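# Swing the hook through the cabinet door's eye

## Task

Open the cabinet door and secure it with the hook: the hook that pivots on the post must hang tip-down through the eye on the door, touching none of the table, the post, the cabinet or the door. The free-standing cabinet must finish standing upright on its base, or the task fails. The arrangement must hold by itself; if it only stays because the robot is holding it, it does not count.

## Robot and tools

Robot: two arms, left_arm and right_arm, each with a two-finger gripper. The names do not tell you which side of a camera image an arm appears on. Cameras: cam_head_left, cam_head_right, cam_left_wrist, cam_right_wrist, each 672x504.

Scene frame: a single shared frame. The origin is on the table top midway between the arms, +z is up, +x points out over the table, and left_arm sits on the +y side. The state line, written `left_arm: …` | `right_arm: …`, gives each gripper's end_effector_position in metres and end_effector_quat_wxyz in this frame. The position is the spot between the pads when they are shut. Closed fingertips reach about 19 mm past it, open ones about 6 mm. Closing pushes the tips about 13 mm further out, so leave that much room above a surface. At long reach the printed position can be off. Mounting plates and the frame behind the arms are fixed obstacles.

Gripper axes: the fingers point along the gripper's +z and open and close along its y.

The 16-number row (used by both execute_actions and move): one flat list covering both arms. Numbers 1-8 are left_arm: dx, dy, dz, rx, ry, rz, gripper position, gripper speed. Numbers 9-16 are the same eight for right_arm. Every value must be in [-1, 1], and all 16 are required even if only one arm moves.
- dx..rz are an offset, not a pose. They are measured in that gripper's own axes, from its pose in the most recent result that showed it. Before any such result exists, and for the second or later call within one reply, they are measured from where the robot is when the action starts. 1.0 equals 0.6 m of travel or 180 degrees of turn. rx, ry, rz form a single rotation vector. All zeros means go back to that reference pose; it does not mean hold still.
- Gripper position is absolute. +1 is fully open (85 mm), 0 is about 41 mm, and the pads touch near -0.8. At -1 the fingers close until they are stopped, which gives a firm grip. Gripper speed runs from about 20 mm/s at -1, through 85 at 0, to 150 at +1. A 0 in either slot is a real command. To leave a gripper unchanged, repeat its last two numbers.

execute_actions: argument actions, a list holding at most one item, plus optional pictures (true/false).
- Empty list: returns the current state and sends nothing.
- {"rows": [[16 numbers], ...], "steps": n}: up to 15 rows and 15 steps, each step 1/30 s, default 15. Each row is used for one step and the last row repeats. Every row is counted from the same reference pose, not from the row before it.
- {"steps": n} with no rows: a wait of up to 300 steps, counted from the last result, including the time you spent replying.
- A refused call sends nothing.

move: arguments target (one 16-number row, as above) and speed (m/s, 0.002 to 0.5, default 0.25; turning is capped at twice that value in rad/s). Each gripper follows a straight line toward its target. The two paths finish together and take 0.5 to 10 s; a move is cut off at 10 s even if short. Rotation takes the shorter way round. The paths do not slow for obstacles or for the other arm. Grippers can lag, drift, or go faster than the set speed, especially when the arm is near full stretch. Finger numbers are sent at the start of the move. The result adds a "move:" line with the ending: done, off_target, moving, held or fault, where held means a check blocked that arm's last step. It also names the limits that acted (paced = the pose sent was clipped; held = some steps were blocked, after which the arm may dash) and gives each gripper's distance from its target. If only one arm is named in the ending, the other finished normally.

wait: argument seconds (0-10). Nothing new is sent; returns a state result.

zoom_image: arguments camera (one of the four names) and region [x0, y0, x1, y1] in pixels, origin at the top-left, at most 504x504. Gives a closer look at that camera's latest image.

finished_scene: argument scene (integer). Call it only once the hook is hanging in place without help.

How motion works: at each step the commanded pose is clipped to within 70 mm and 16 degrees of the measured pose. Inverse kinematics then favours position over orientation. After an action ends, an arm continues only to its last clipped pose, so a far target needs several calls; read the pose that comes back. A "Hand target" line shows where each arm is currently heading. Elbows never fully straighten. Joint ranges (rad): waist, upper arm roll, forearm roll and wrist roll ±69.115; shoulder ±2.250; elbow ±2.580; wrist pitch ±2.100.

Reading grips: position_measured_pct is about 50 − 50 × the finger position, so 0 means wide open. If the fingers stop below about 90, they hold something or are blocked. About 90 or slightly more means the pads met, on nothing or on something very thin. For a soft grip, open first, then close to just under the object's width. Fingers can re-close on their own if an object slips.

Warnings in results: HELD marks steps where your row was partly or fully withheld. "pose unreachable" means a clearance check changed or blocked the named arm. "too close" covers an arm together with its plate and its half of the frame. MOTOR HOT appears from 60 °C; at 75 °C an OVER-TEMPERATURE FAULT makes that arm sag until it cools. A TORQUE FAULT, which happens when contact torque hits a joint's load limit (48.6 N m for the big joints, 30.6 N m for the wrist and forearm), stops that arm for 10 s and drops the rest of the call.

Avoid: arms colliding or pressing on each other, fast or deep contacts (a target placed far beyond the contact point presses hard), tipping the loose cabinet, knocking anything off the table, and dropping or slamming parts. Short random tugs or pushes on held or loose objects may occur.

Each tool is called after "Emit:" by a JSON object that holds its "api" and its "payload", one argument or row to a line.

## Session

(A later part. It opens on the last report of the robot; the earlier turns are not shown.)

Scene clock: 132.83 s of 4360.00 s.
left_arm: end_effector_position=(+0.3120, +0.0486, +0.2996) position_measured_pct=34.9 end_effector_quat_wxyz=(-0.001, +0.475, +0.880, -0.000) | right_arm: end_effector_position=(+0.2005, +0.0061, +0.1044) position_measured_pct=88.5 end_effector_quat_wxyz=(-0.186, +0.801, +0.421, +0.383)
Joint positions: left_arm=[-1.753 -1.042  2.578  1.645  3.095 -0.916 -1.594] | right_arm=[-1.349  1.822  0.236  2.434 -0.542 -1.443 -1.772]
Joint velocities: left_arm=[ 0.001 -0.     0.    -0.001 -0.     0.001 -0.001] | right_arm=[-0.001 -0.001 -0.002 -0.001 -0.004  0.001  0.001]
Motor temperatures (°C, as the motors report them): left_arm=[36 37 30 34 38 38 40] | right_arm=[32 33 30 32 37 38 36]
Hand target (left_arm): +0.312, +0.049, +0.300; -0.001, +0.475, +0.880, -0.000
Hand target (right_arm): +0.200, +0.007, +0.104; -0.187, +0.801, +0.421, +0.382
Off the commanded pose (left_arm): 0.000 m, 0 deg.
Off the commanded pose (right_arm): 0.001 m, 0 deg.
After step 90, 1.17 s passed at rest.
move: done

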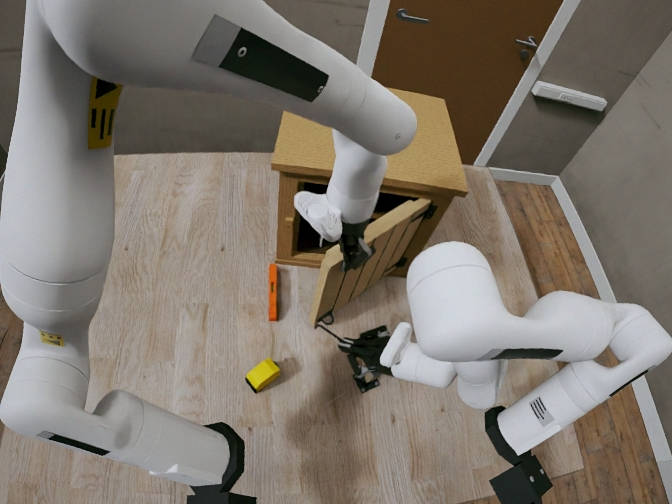

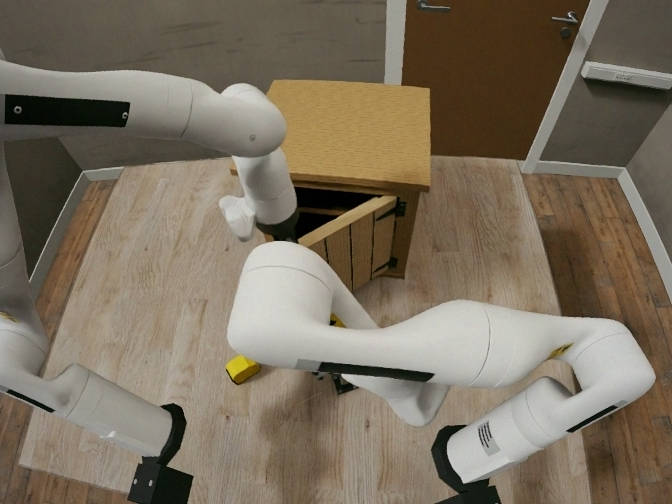

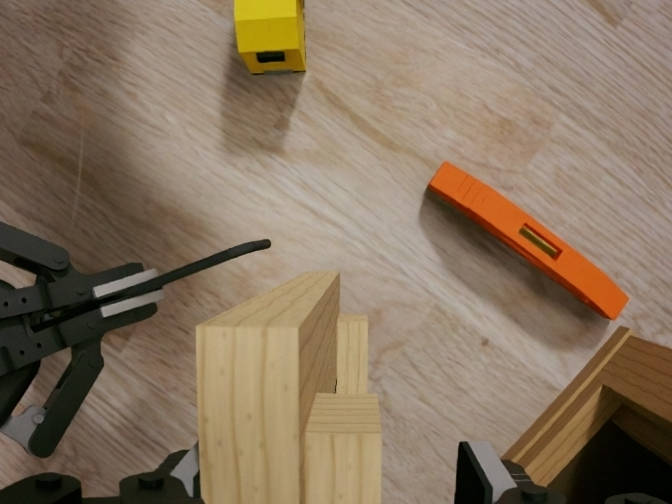

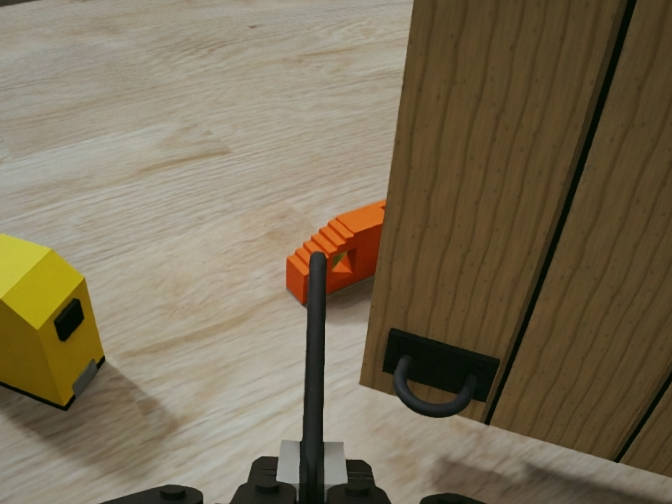

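Emit:
{"api": "move", "payload": {
  "target": [0,0,0,0,0,0,0.3,0, -0.0028,0.0292,-0.0034,-0.0725,-0.002,0.0604,-1,-0.5],
  "speed": 0.1
}}

Scene clock: 143.50 s of 4360.00 s.
left_arm: end_effector_position=(+0.3120, +0.0486, +0.2996) position_measured_pct=34.9 end_effector_quat_wxyz=(-0.001, +0.475, +0.880, -0.000) | right_arm: end_effector_position=(+0.2143, -0.0067, +0.1047) position_measured_pct=88.5 end_effector_quat_wxyz=(-0.127, +0.854, +0.297, +0.407)
Joint positions: left_arm=[-1.753 -1.042  2.578  1.645  3.095 -0.916 -1.594] | right_arm=[-1.403  1.786  0.097  2.326 -0.921 -1.313 -1.774]
Joint velocities: left_arm=[-0.    -0.    -0.     0.002 -0.     0.003  0.   ] | right_arm=[-0.    -0.001 -0.001 -0.001 -0.003  0.002  0.001]
Motor temperatures (°C, as the motors report them): left_arm=[36 37 30 34 38 38 40] | right_arm=[32 33 30 32 37 38 36]
Hand target (left_arm): +0.312, +0.049, +0.300; -0.001, +0.475, +0.880, -0.000
Hand target (right_arm): +0.214, -0.006, +0.105; -0.128, +0.854, +0.297, +0.407
Off the commanded pose (left_arm): 0.000 m, 0 deg.
Off the commanded pose (right_arm): 0.001 m, 0 deg.
After step 90, 5.90 s passed at rest.
move: done

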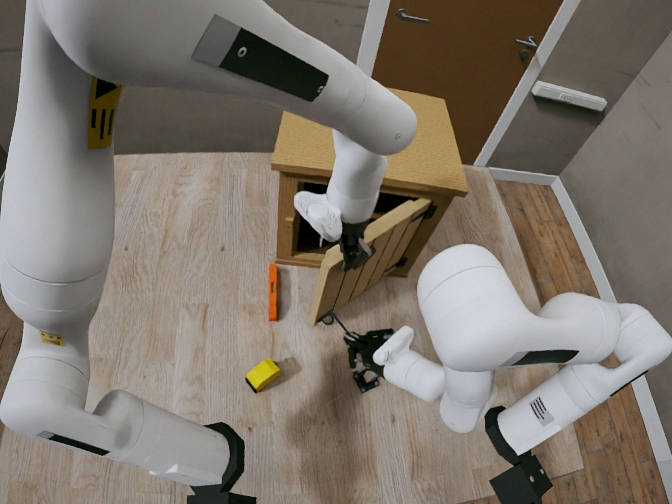

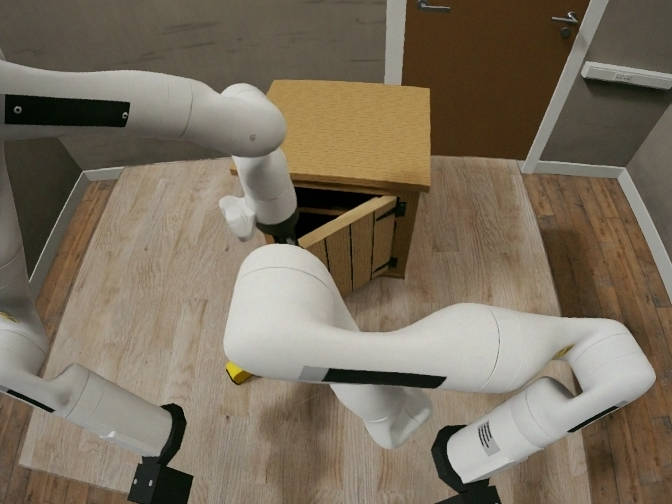

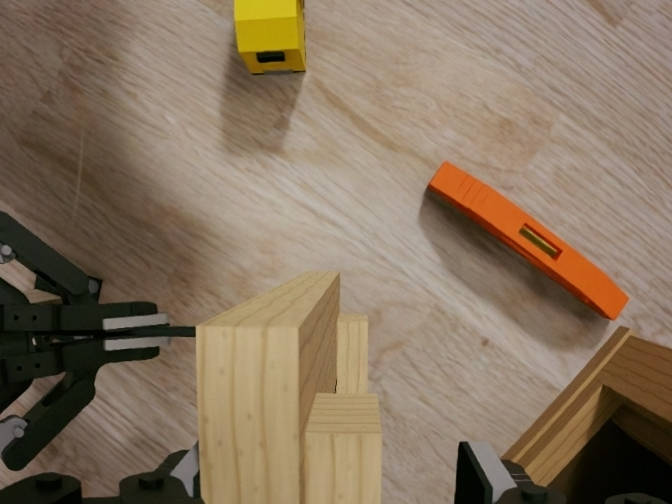

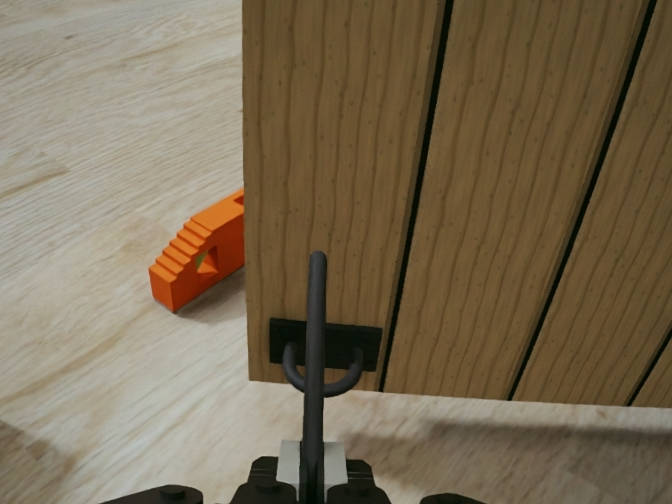

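Emit:
{"api": "move", "payload": {
  "target": [0,-0.072,0,0,0,-0.03,0.3,0, -0.0111,0.0023,0.0136,-0.0055,-0.0556,0.0046,-1,-0.5],
  "speed": 0.06
}}

Scene clock: 173.13 s of 4360.00 s.
left_arm: end_effector_position=(+0.2902, +0.0328, +0.2990) position_measured_pct=34.9 end_effector_quat_wxyz=(+0.004, +0.427, +0.904, +0.006) | right_arm: end_effector_position=(+0.2159, -0.0072, +0.0965) position_measured_pct=88.5 end_effector_quat_wxyz=(-0.097, +0.889, +0.299, +0.333)
Joint positions: left_arm=[-1.691 -1.079  2.564  1.646  3.133 -0.913 -1.458] | right_arm=[-1.333  1.636  0.118  2.295 -0.912 -1.072 -1.606]
Joint velocities: left_arm=[-0.009  0.005  0.017  0.    -0.019  0.001  0.018] | right_arm=[ 0.003 -0.005 -0.    -0.    -0.     0.004  0.004]
Motor temperatures (°C, as the motors report them): left_arm=[36 38 30 34 38 38 40] | right_arm=[32 33 30 32 37 38 36]
Hand target (left_arm): +0.276, +0.025, +0.299; -0.001, +0.433, +0.901, +0.000
Hand target (right_arm): +0.217, -0.007, +0.094; -0.096, +0.890, +0.297, +0.332
Off the commanded pose (left_arm): 0.016 m, 1 deg.
Off the commanded pose (right_arm): 0.002 m, 0 deg.
After step 90, 24.93 s passed at rest.
move: off_target (left_arm)

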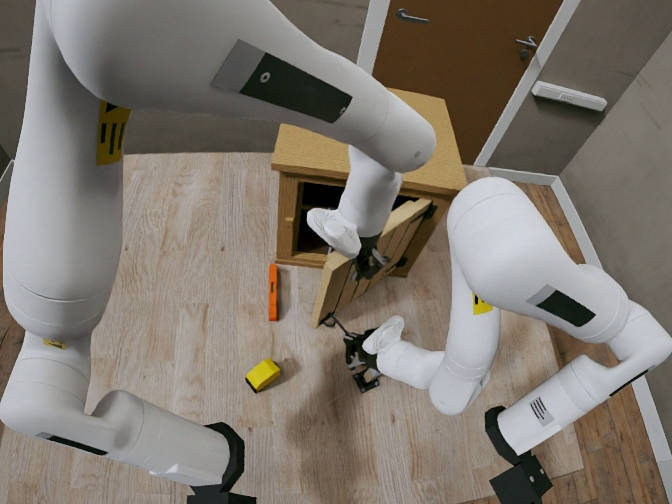

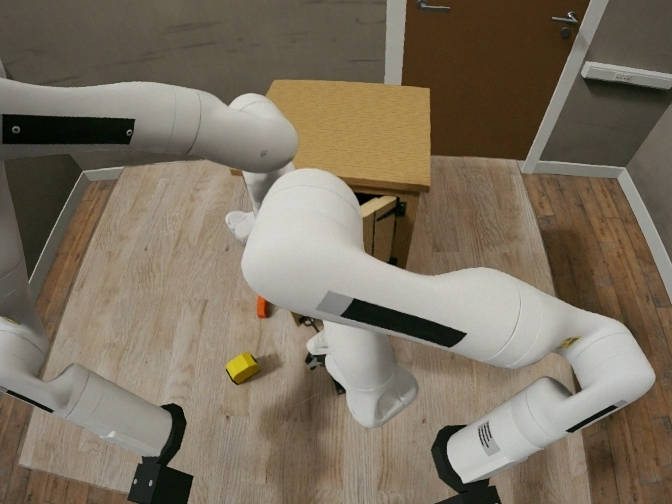

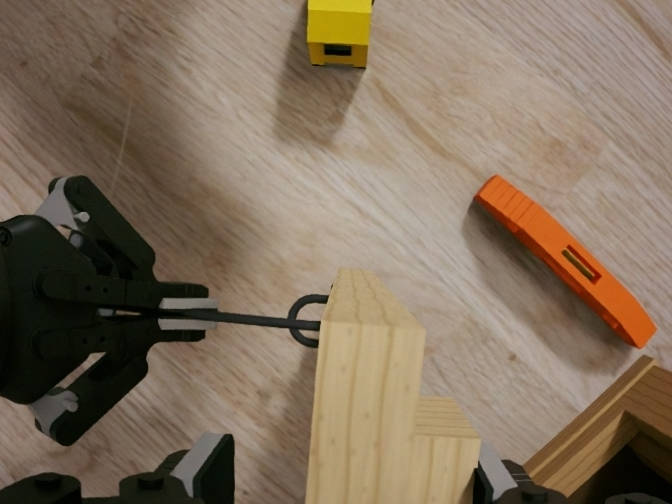

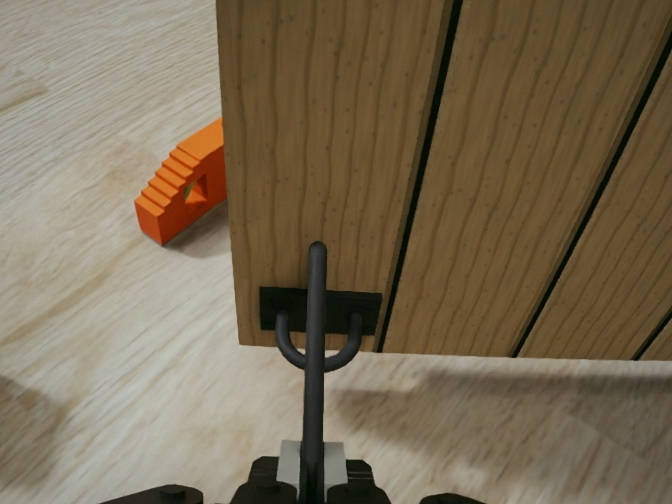

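Emit:
{"api": "move", "payload": {
  "target": [0,0.0433,0,0,0,0.03,0.3,0, 0,0,0,0,0,0,-1,-0.5],
  "speed": 0.06
}}

Emit:
{"api": "move", "payload": {
  "target": [0,-0.012,0,0,0,0,0.3,0, -0.0111,0,0.0136,0,-0.0556,0,-1,-0.5],
  "speed": 0.05
}}

Scene clock: 184.73 s of 4360.00 s.
left_arm: end_effector_position=(+0.3101, +0.0492, +0.2995) position_measured_pct=34.9 end_effector_quat_wxyz=(+0.004, +0.469, +0.883, +0.006) | right_arm: end_effector_position=(+0.2162, -0.0072, +0.0955) position_measured_pct=88.5 end_effector_quat_wxyz=(-0.097, +0.889, +0.299, +0.333)
Joint positions: left_arm=[-1.741 -1.045  2.577  1.654  3.083 -0.91  -1.561] | right_arm=[-1.332  1.638  0.12   2.293 -0.911 -1.071 -1.606]
Joint velocities: left_arm=[-0.003  0.001 -0.    -0.001  0.001  0.     0.   ] | right_arm=[ 0.    -0.     0.    -0.     0.001  0.001 -0.001]
Motor temperatures (°C, as the motors report them): left_arm=[36 38 30 34 38 38 40] | right_arm=[32 33 30 32 37 38 36]
Hand target (left_arm): +0.310, +0.049, +0.299; +0.004, +0.469, +0.883, +0.006
Hand target (right_arm): +0.216, -0.007, +0.096; -0.097, +0.889, +0.299, +0.333
Off the commanded pose (left_arm): 0.000 m, 0 deg.
Off the commanded pose (right_arm): 0.001 m, 0 deg.
After step 90, 7.50 s passed at rest.
move: done

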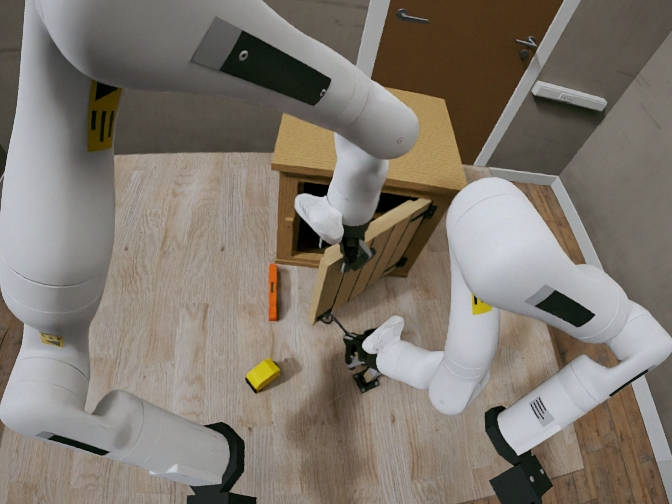

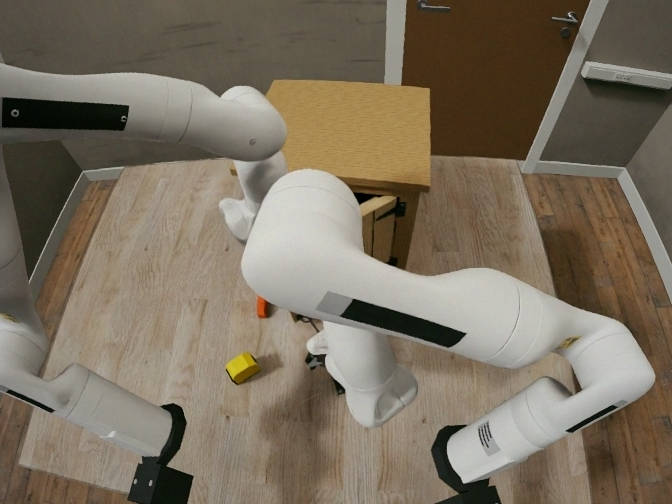

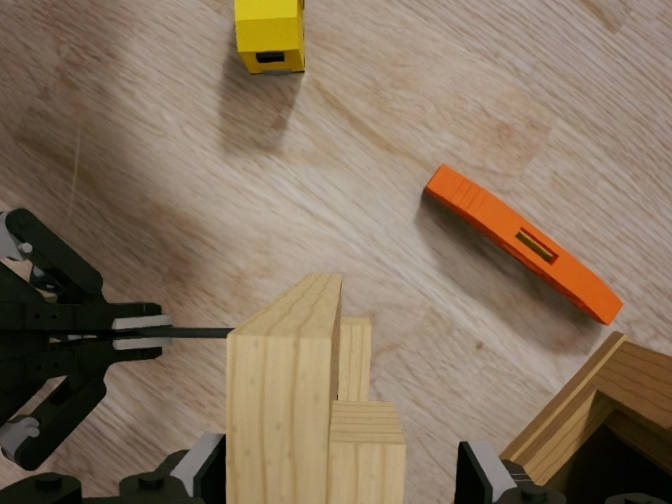

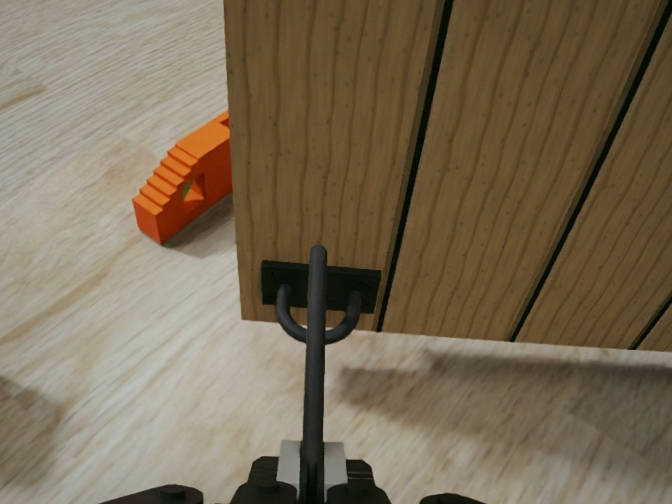

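Scene clock: 186.73 s of 4360.00 s.
left_arm: end_effector_position=(+0.3042, +0.0452, +0.2993) position_measured_pct=34.9 end_effector_quat_wxyz=(+0.004, +0.469, +0.883, +0.006) | right_arm: end_effector_position=(+0.2165, -0.0077, +0.0836) position_measured_pct=88.5 end_effector_quat_wxyz=(-0.070, +0.915, +0.306, +0.254)
Joint positions: left_arm=[-1.73  -1.051  2.58   1.655  3.088 -0.91  -1.551] | right_arm=[-1.272  1.525  0.164  2.227 -0.945 -0.804 -1.42 ]
Joint velocities: left_arm=[ 0.    -0.    -0.    -0.     0.     0.001  0.   ] | right_arm=[ 0.001 -0.003  0.    -0.001 -0.001  0.006 -0.   ]
Motor temperatures (°C, as the motors report them): left_arm=[36 38 30 34 38 38 40] | right_arm=[32 33 30 32 37 38 36]
Hand target (left_arm): +0.304, +0.045, +0.299; +0.004, +0.469, +0.883, +0.007
Hand target (right_arm): +0.217, -0.008, +0.085; -0.070, +0.915, +0.306, +0.254
Off the commanded pose (left_arm): 0.000 m, 0 deg.
Off the commanded pose (right_arm): 0.001 m, 0 deg.
move: done

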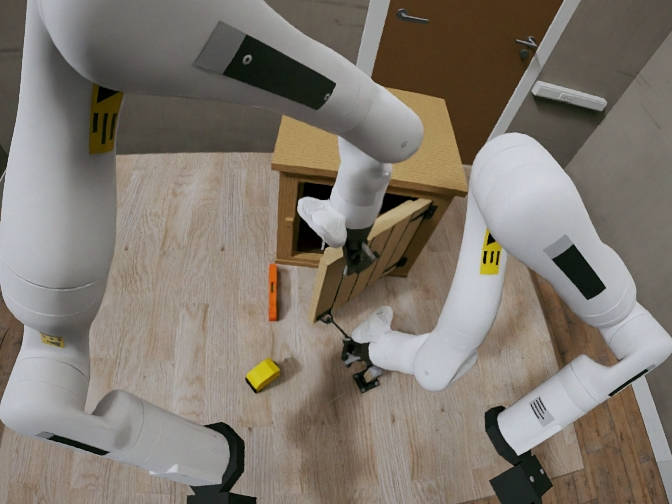

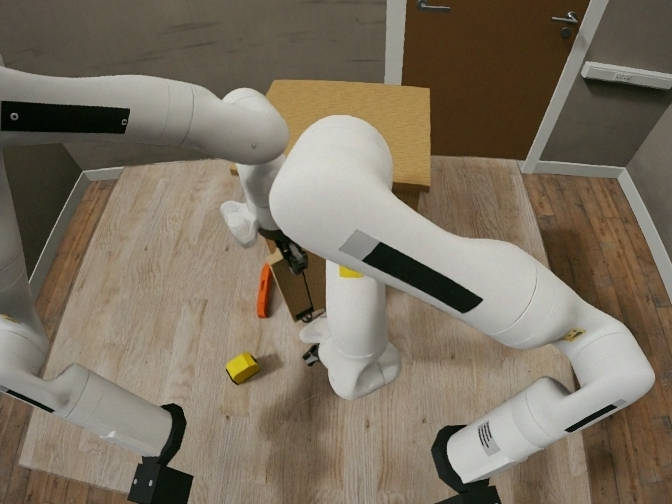

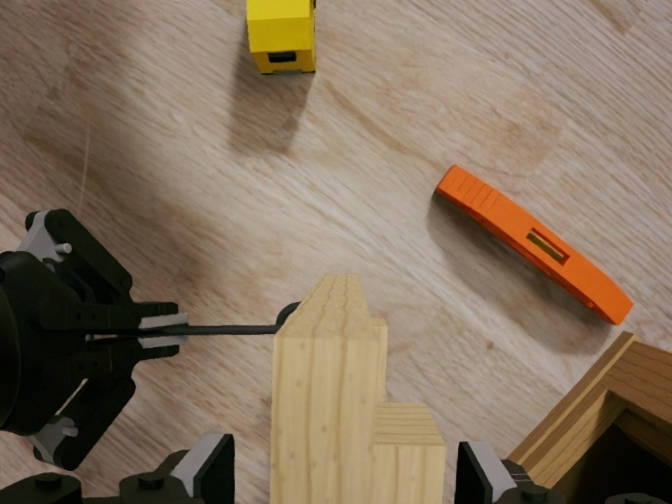

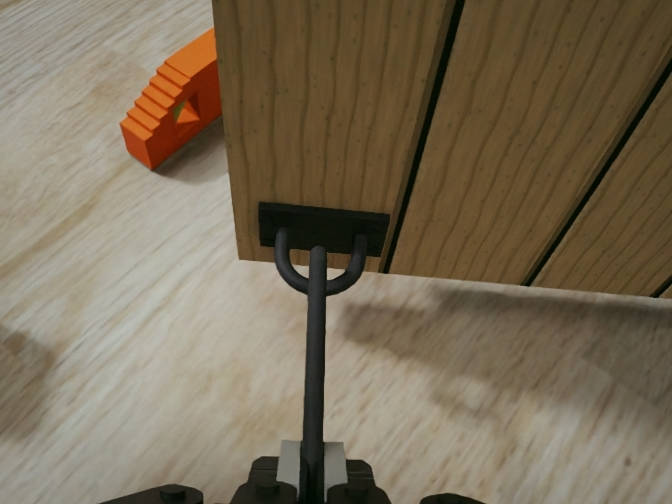

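Emit:
{"api": "move", "payload": {
  "target": [0,-0.0217,0,0,0,0,0.3,0, 0,0,0,0,0,0,-1,-0.5],
  "speed": 0.03
}}

Scene clock: 205.33 s of 4360.00 s.
left_arm: end_effector_position=(+0.2935, +0.0380, +0.2991) position_measured_pct=34.9 end_effector_quat_wxyz=(+0.004, +0.469, +0.883, +0.006) | right_arm: end_effector_position=(+0.2166, -0.0077, +0.0831) position_measured_pct=88.5 end_effector_quat_wxyz=(-0.070, +0.915, +0.305, +0.253)
Joint positions: left_arm=[-1.712 -1.063  2.587  1.655  3.098 -0.909 -1.533] | right_arm=[-1.272  1.527  0.165  2.226 -0.944 -0.804 -1.42 ]
Joint velocities: left_arm=[ 0.002 -0.001  0.     0.001 -0.    -0.     0.002] | right_arm=[-0.     0.    -0.    -0.    -0.    -0.     0.001]
Motor temperatures (°C, as the motors report them): left_arm=[36 38 30 34 38 38 40] | right_arm=[32 33 30 32 37 38 36]
Hand target (left_arm): +0.293, +0.038, +0.299; +0.004, +0.469, +0.883, +0.007
Hand target (right_arm): +0.217, -0.008, +0.084; -0.070, +0.915, +0.306, +0.254
Off the commanded pose (left_arm): 0.000 m, 0 deg.
Off the commanded pose (right_arm): 0.001 m, 0 deg.
After step 90, 14.90 s passed at rest.
move: done

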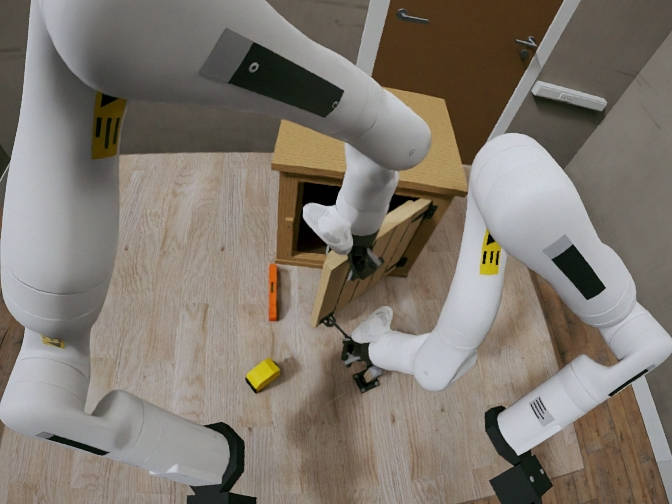

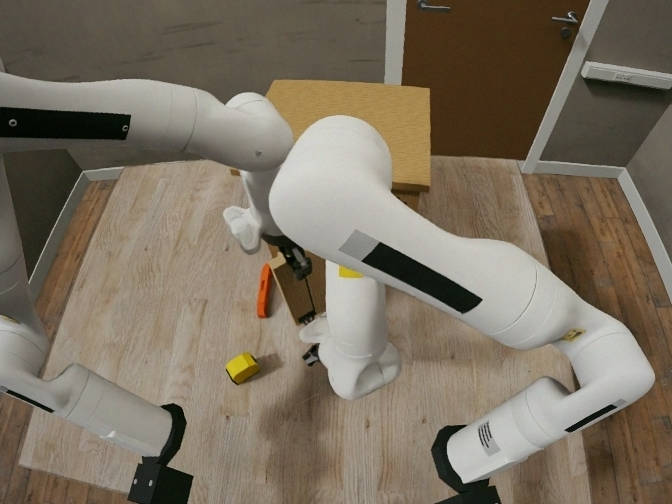

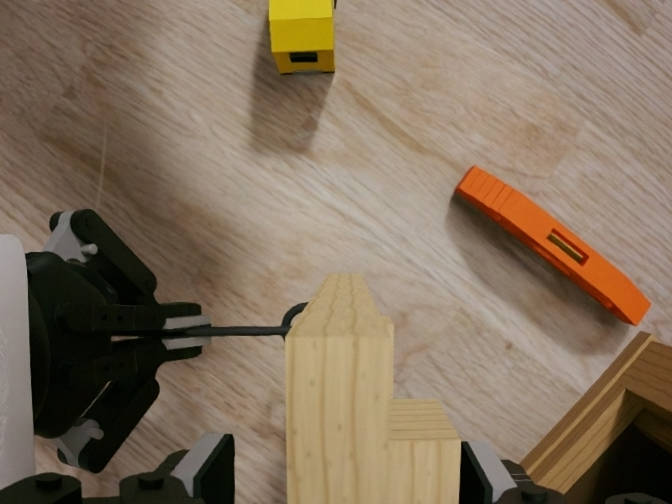

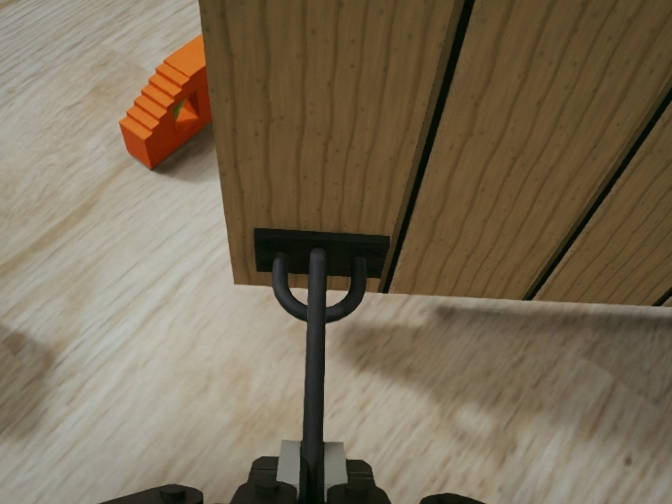

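Emit:
{"api": "move", "payload": {
  "target": [0,0.007,0,0,0,0,0.3,0, -0.0075,0,0.0097,0,-0.0389,0,-1,-0.5],
  "speed": 0.04
}}

Scene clock: 213.97 s of 4360.00 s.
left_arm: end_effector_position=(+0.2970, +0.0403, +0.2992) position_measured_pct=34.9 end_effector_quat_wxyz=(+0.004, +0.469, +0.883, +0.006) | right_arm: end_effector_position=(+0.2161, -0.0084, +0.0778) position_measured_pct=88.5 end_effector_quat_wxyz=(-0.051, +0.929, +0.309, +0.198)
Joint positions: left_arm=[-1.718 -1.059  2.585  1.655  3.095 -0.909 -1.538] | right_arm=[-1.26   1.471  0.219  2.166 -1.025 -0.598 -1.271]
Joint velocities: left_arm=[ 0.    -0.001  0.     0.     0.001 -0.    -0.001] | right_arm=[ 0.002 -0.002  0.001 -0.001 -0.003  0.003  0.006]
Motor temperatures (°C, as the motors report them): left_arm=[36 38 30 34 38 38 40] | right_arm=[32 33 30 32 37 38 36]
Hand target (left_arm): +0.297, +0.040, +0.299; +0.004, +0.469, +0.883, +0.006
Hand target (right_arm): +0.216, -0.009, +0.076; -0.051, +0.929, +0.309, +0.197
Off the commanded pose (left_arm): 0.000 m, 0 deg.
Off the commanded pose (right_arm): 0.002 m, 0 deg.
After step 90, 3.87 s passed at rest.
move: done

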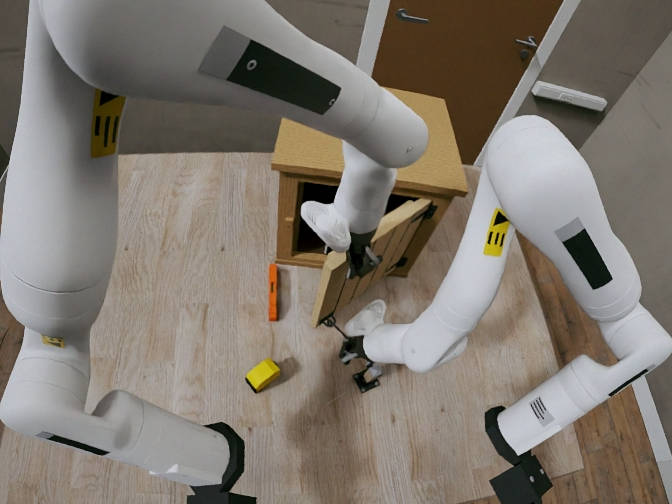

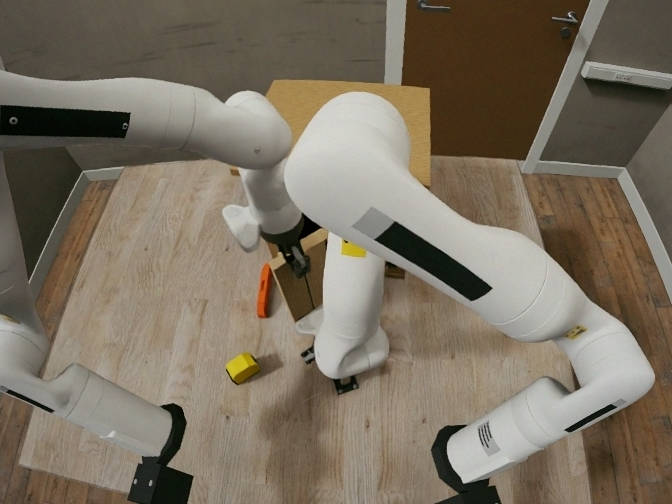

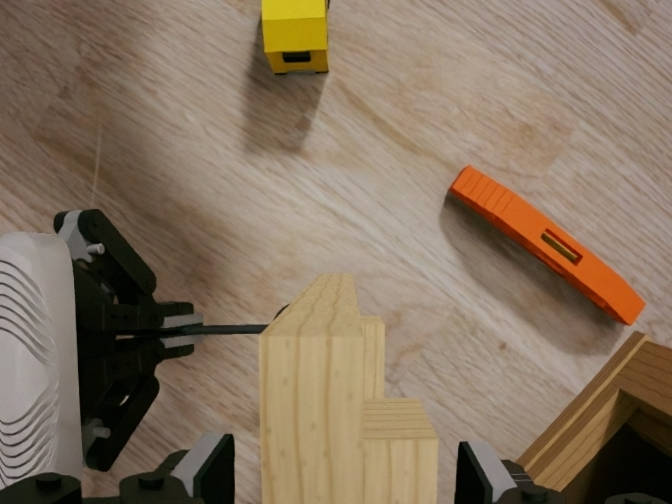

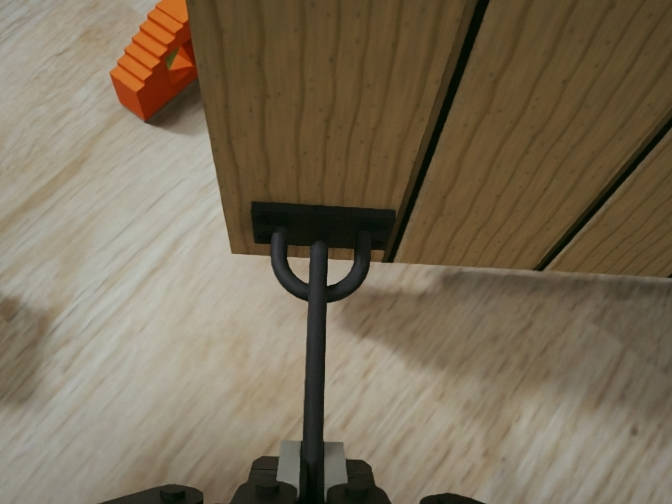

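Emit:
{"api": "move", "payload": {
  "target": [0,0,0,0,0,0,0.3,0, 0,0,0,0,0,0,-0.3,-0.5],
  "speed": 0.04
}}

Emit:
{"api": "move", "payload": {
  "target": [0,0.016,0,0,0,0,0.3,0, 0,0,-0.06,0,0,0,-0.3,-0.5],
  "speed": 0.04
}}

Scene clock: 227.17 s of 4360.00 s.
left_arm: end_effector_position=(+0.2970, +0.0403, +0.2992) position_measured_pct=34.9 end_effector_quat_wxyz=(+0.004, +0.469, +0.883, +0.006) | right_arm: end_effector_position=(+0.2161, -0.0084, +0.0778) position_measured_pct=65.1 end_effector_quat_wxyz=(-0.051, +0.929, +0.309, +0.198)
Joint positions: left_arm=[-1.718 -1.059  2.585  1.655  3.095 -0.909 -1.538] | right_arm=[-1.26   1.471  0.219  2.166 -1.025 -0.597 -1.271]
Joint velocities: left_arm=[-0.    -0.001 -0.    -0.    -0.    -0.002  0.001] | right_arm=[-0.    -0.     0.001  0.001 -0.     0.001  0.001]
Motor temperatures (°C, as the motors report them): left_arm=[36 38 30 34 38 38 40] | right_arm=[32 33 30 32 37 38 36]
Hand target (left_arm): +0.297, +0.040, +0.299; +0.004, +0.469, +0.883, +0.006
Hand target (right_arm): +0.216, -0.008, +0.078; -0.051, +0.929, +0.309, +0.198
Off the commanded pose (left_arm): 0.000 m, 0 deg.
Off the commanded pose (right_arm): 0.000 m, 0 deg.
After step 90, 9.43 s passed at rest.
move: done

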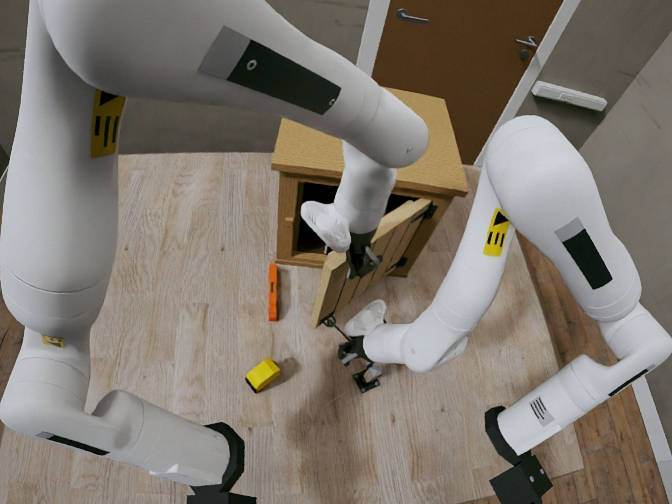

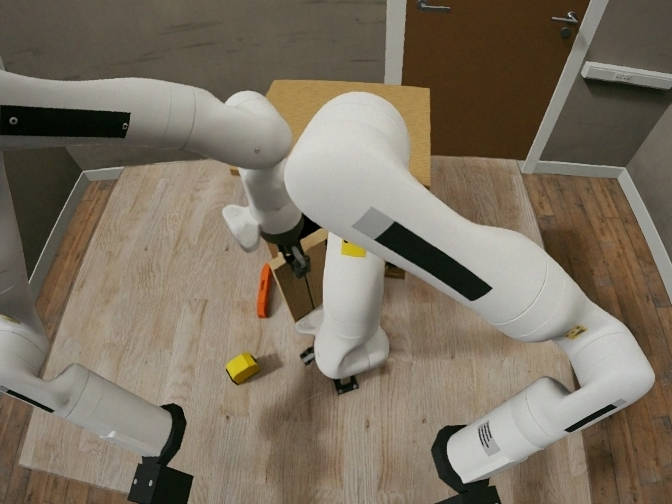

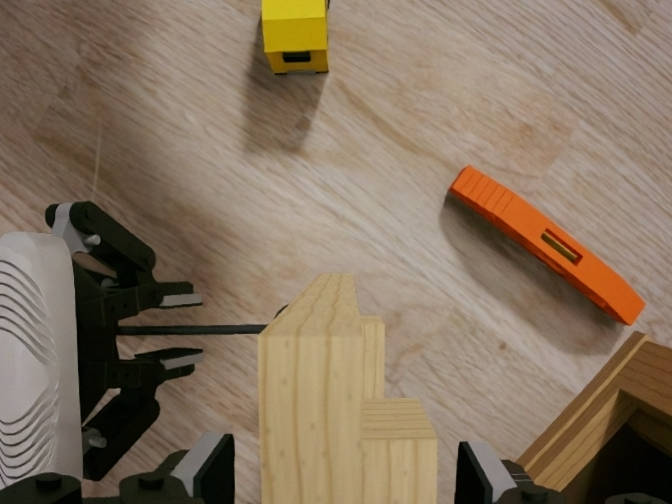

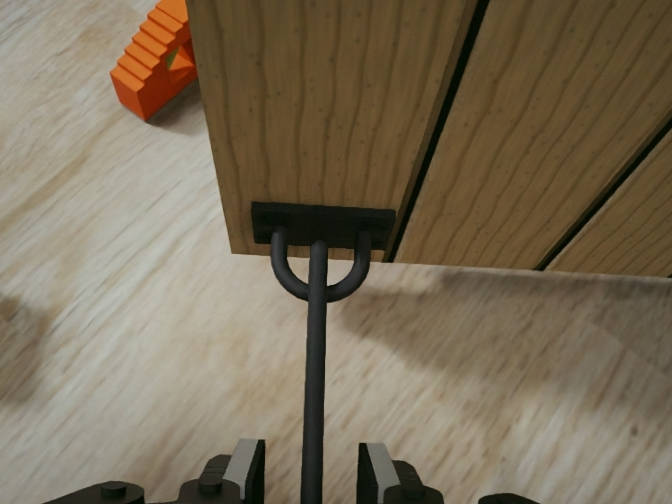

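Scene clock: 228.33 s of 4360.00 s.
left_arm: end_effector_position=(+0.3049, +0.0457, +0.2993) position_measured_pct=34.9 end_effector_quat_wxyz=(+0.004, +0.469, +0.883, +0.006) | right_arm: end_effector_position=(+0.2042, -0.0166, +0.1106) position_measured_pct=65.1 end_effector_quat_wxyz=(-0.051, +0.929, +0.309, +0.198)
Joint positions: left_arm=[-1.732 -1.051  2.58   1.654  3.088 -0.91  -1.552] | right_arm=[-1.338  1.4    0.219  2.22  -1.103 -0.559 -1.244]
Joint velocities: left_arm=[-0.     0.    -0.     0.001  0.     0.001 -0.001] | right_arm=[-0.004 -0.004 -0.002  0.    -0.002 -0.001  0.002]
Motor temperatures (°C, as the motors report them): left_arm=[36 38 30 34 38 38 40] | right_arm=[32 33 30 32 37 38 36]
Hand target (left_arm): +0.305, +0.046, +0.299; +0.004, +0.469, +0.883, +0.006
Hand target (right_arm): +0.204, -0.016, +0.111; -0.051, +0.929, +0.309, +0.198
Off the commanded pose (left_arm): 0.000 m, 0 deg.
Off the commanded pose (right_arm): 0.000 m, 0 deg.
move: done

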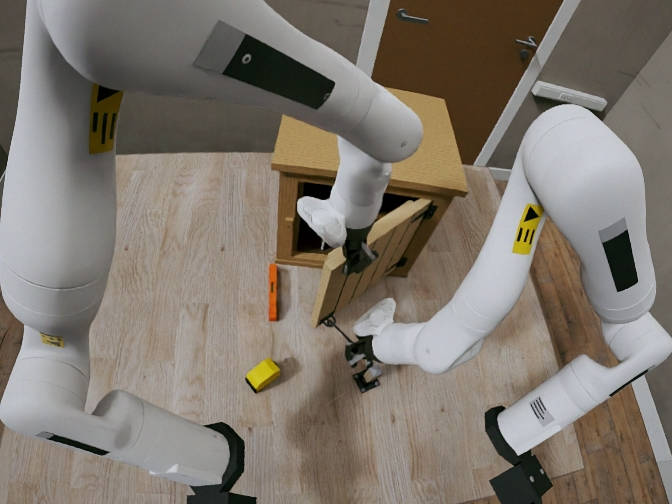

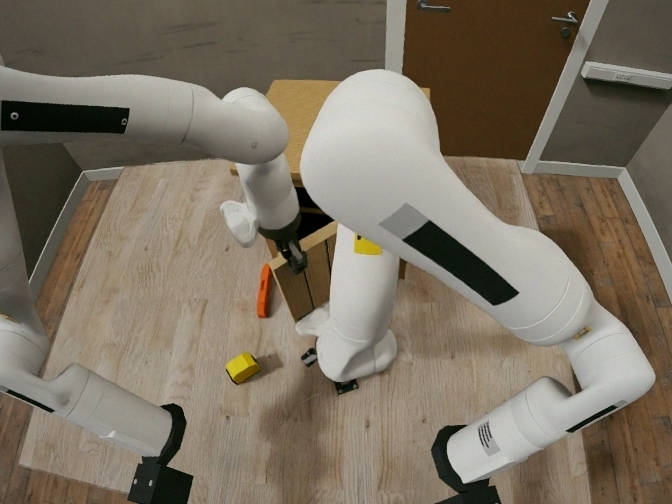

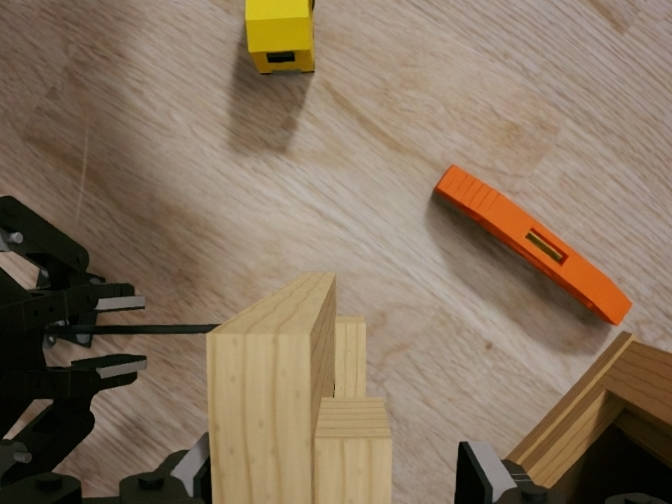

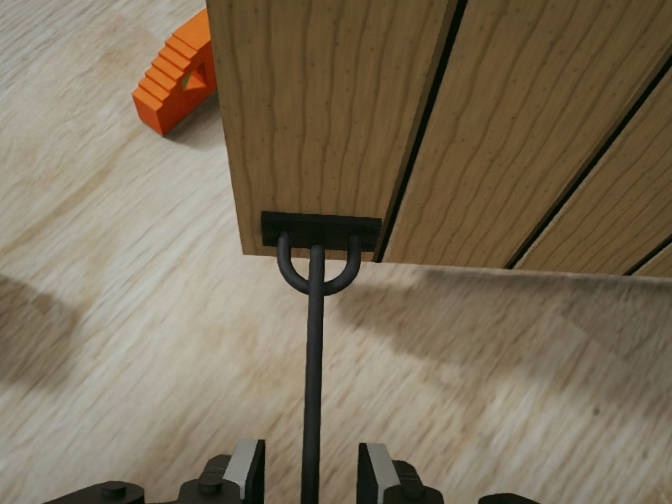

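Emit:
{"api": "move", "payload": {
  "target": [0,0.0075,0,0,0,0,0.3,0, 0,0,0,0,0,0,-0.3,-0.5],
  "speed": 0.008
}}

Scene clock: 234.77 s of 4360.00 s.
left_arm: end_effector_position=(+0.3085, +0.0481, +0.2994) position_measured_pct=34.9 end_effector_quat_wxyz=(+0.004, +0.469, +0.883, +0.006) | right_arm: end_effector_position=(+0.2042, -0.0166, +0.1106) position_measured_pct=65.1 end_effector_quat_wxyz=(-0.051, +0.929, +0.309, +0.198)
Joint positions: left_arm=[-1.738 -1.047  2.578  1.654  3.084 -0.91  -1.558] | right_arm=[-1.338  1.4    0.219  2.22  -1.103 -0.559 -1.244]
Joint velocities: left_arm=[-0.     0.001  0.    -0.     0.001 -0.001  0.001] | right_arm=[ 0.    -0.    -0.     0.     0.    -0.001 -0.001]
Motor temperatures (°C, as the motors report them): left_arm=[36 38 30 34 38 38 40] | right_arm=[32 33 30 32 37 38 36]
Hand target (left_arm): +0.309, +0.048, +0.299; +0.004, +0.469, +0.883, +0.006
Hand target (right_arm): +0.204, -0.017, +0.111; -0.051, +0.929, +0.309, +0.198
Off the commanded pose (left_arm): 0.000 m, 0 deg.
Off the commanded pose (right_arm): 0.000 m, 0 deg.
After step 90, 2.67 s passed at rest.
move: done

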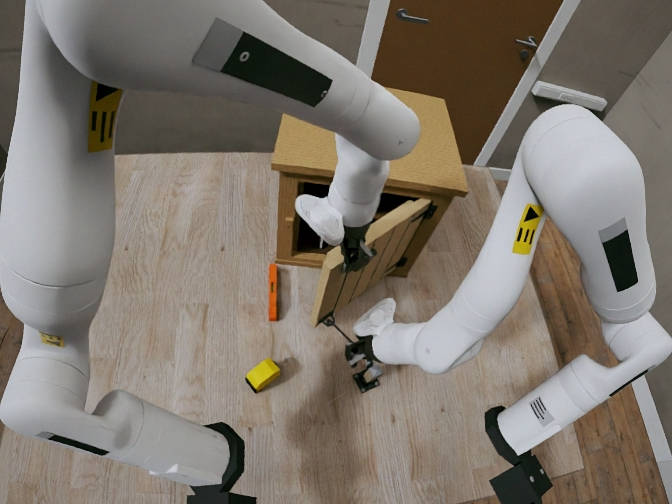

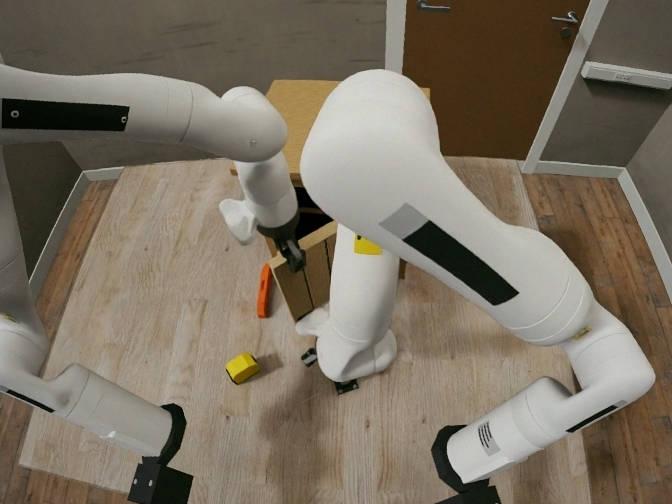

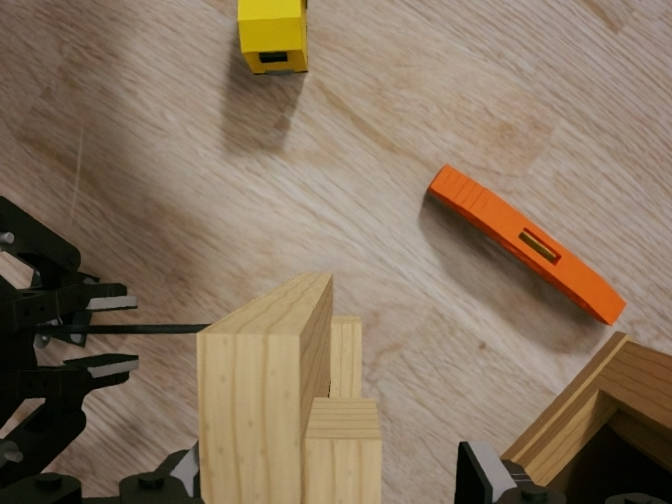

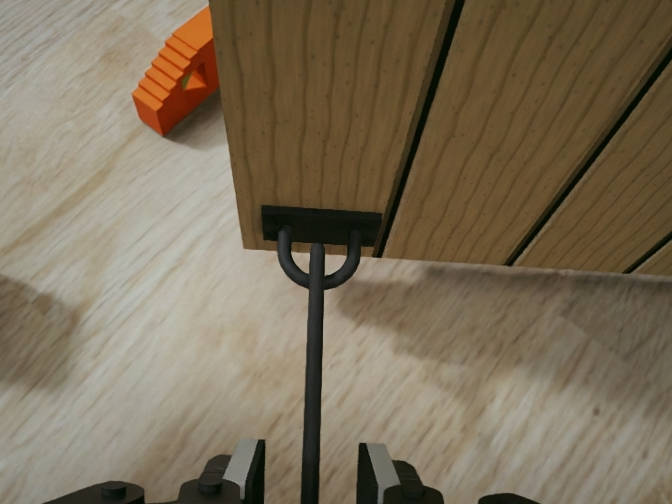

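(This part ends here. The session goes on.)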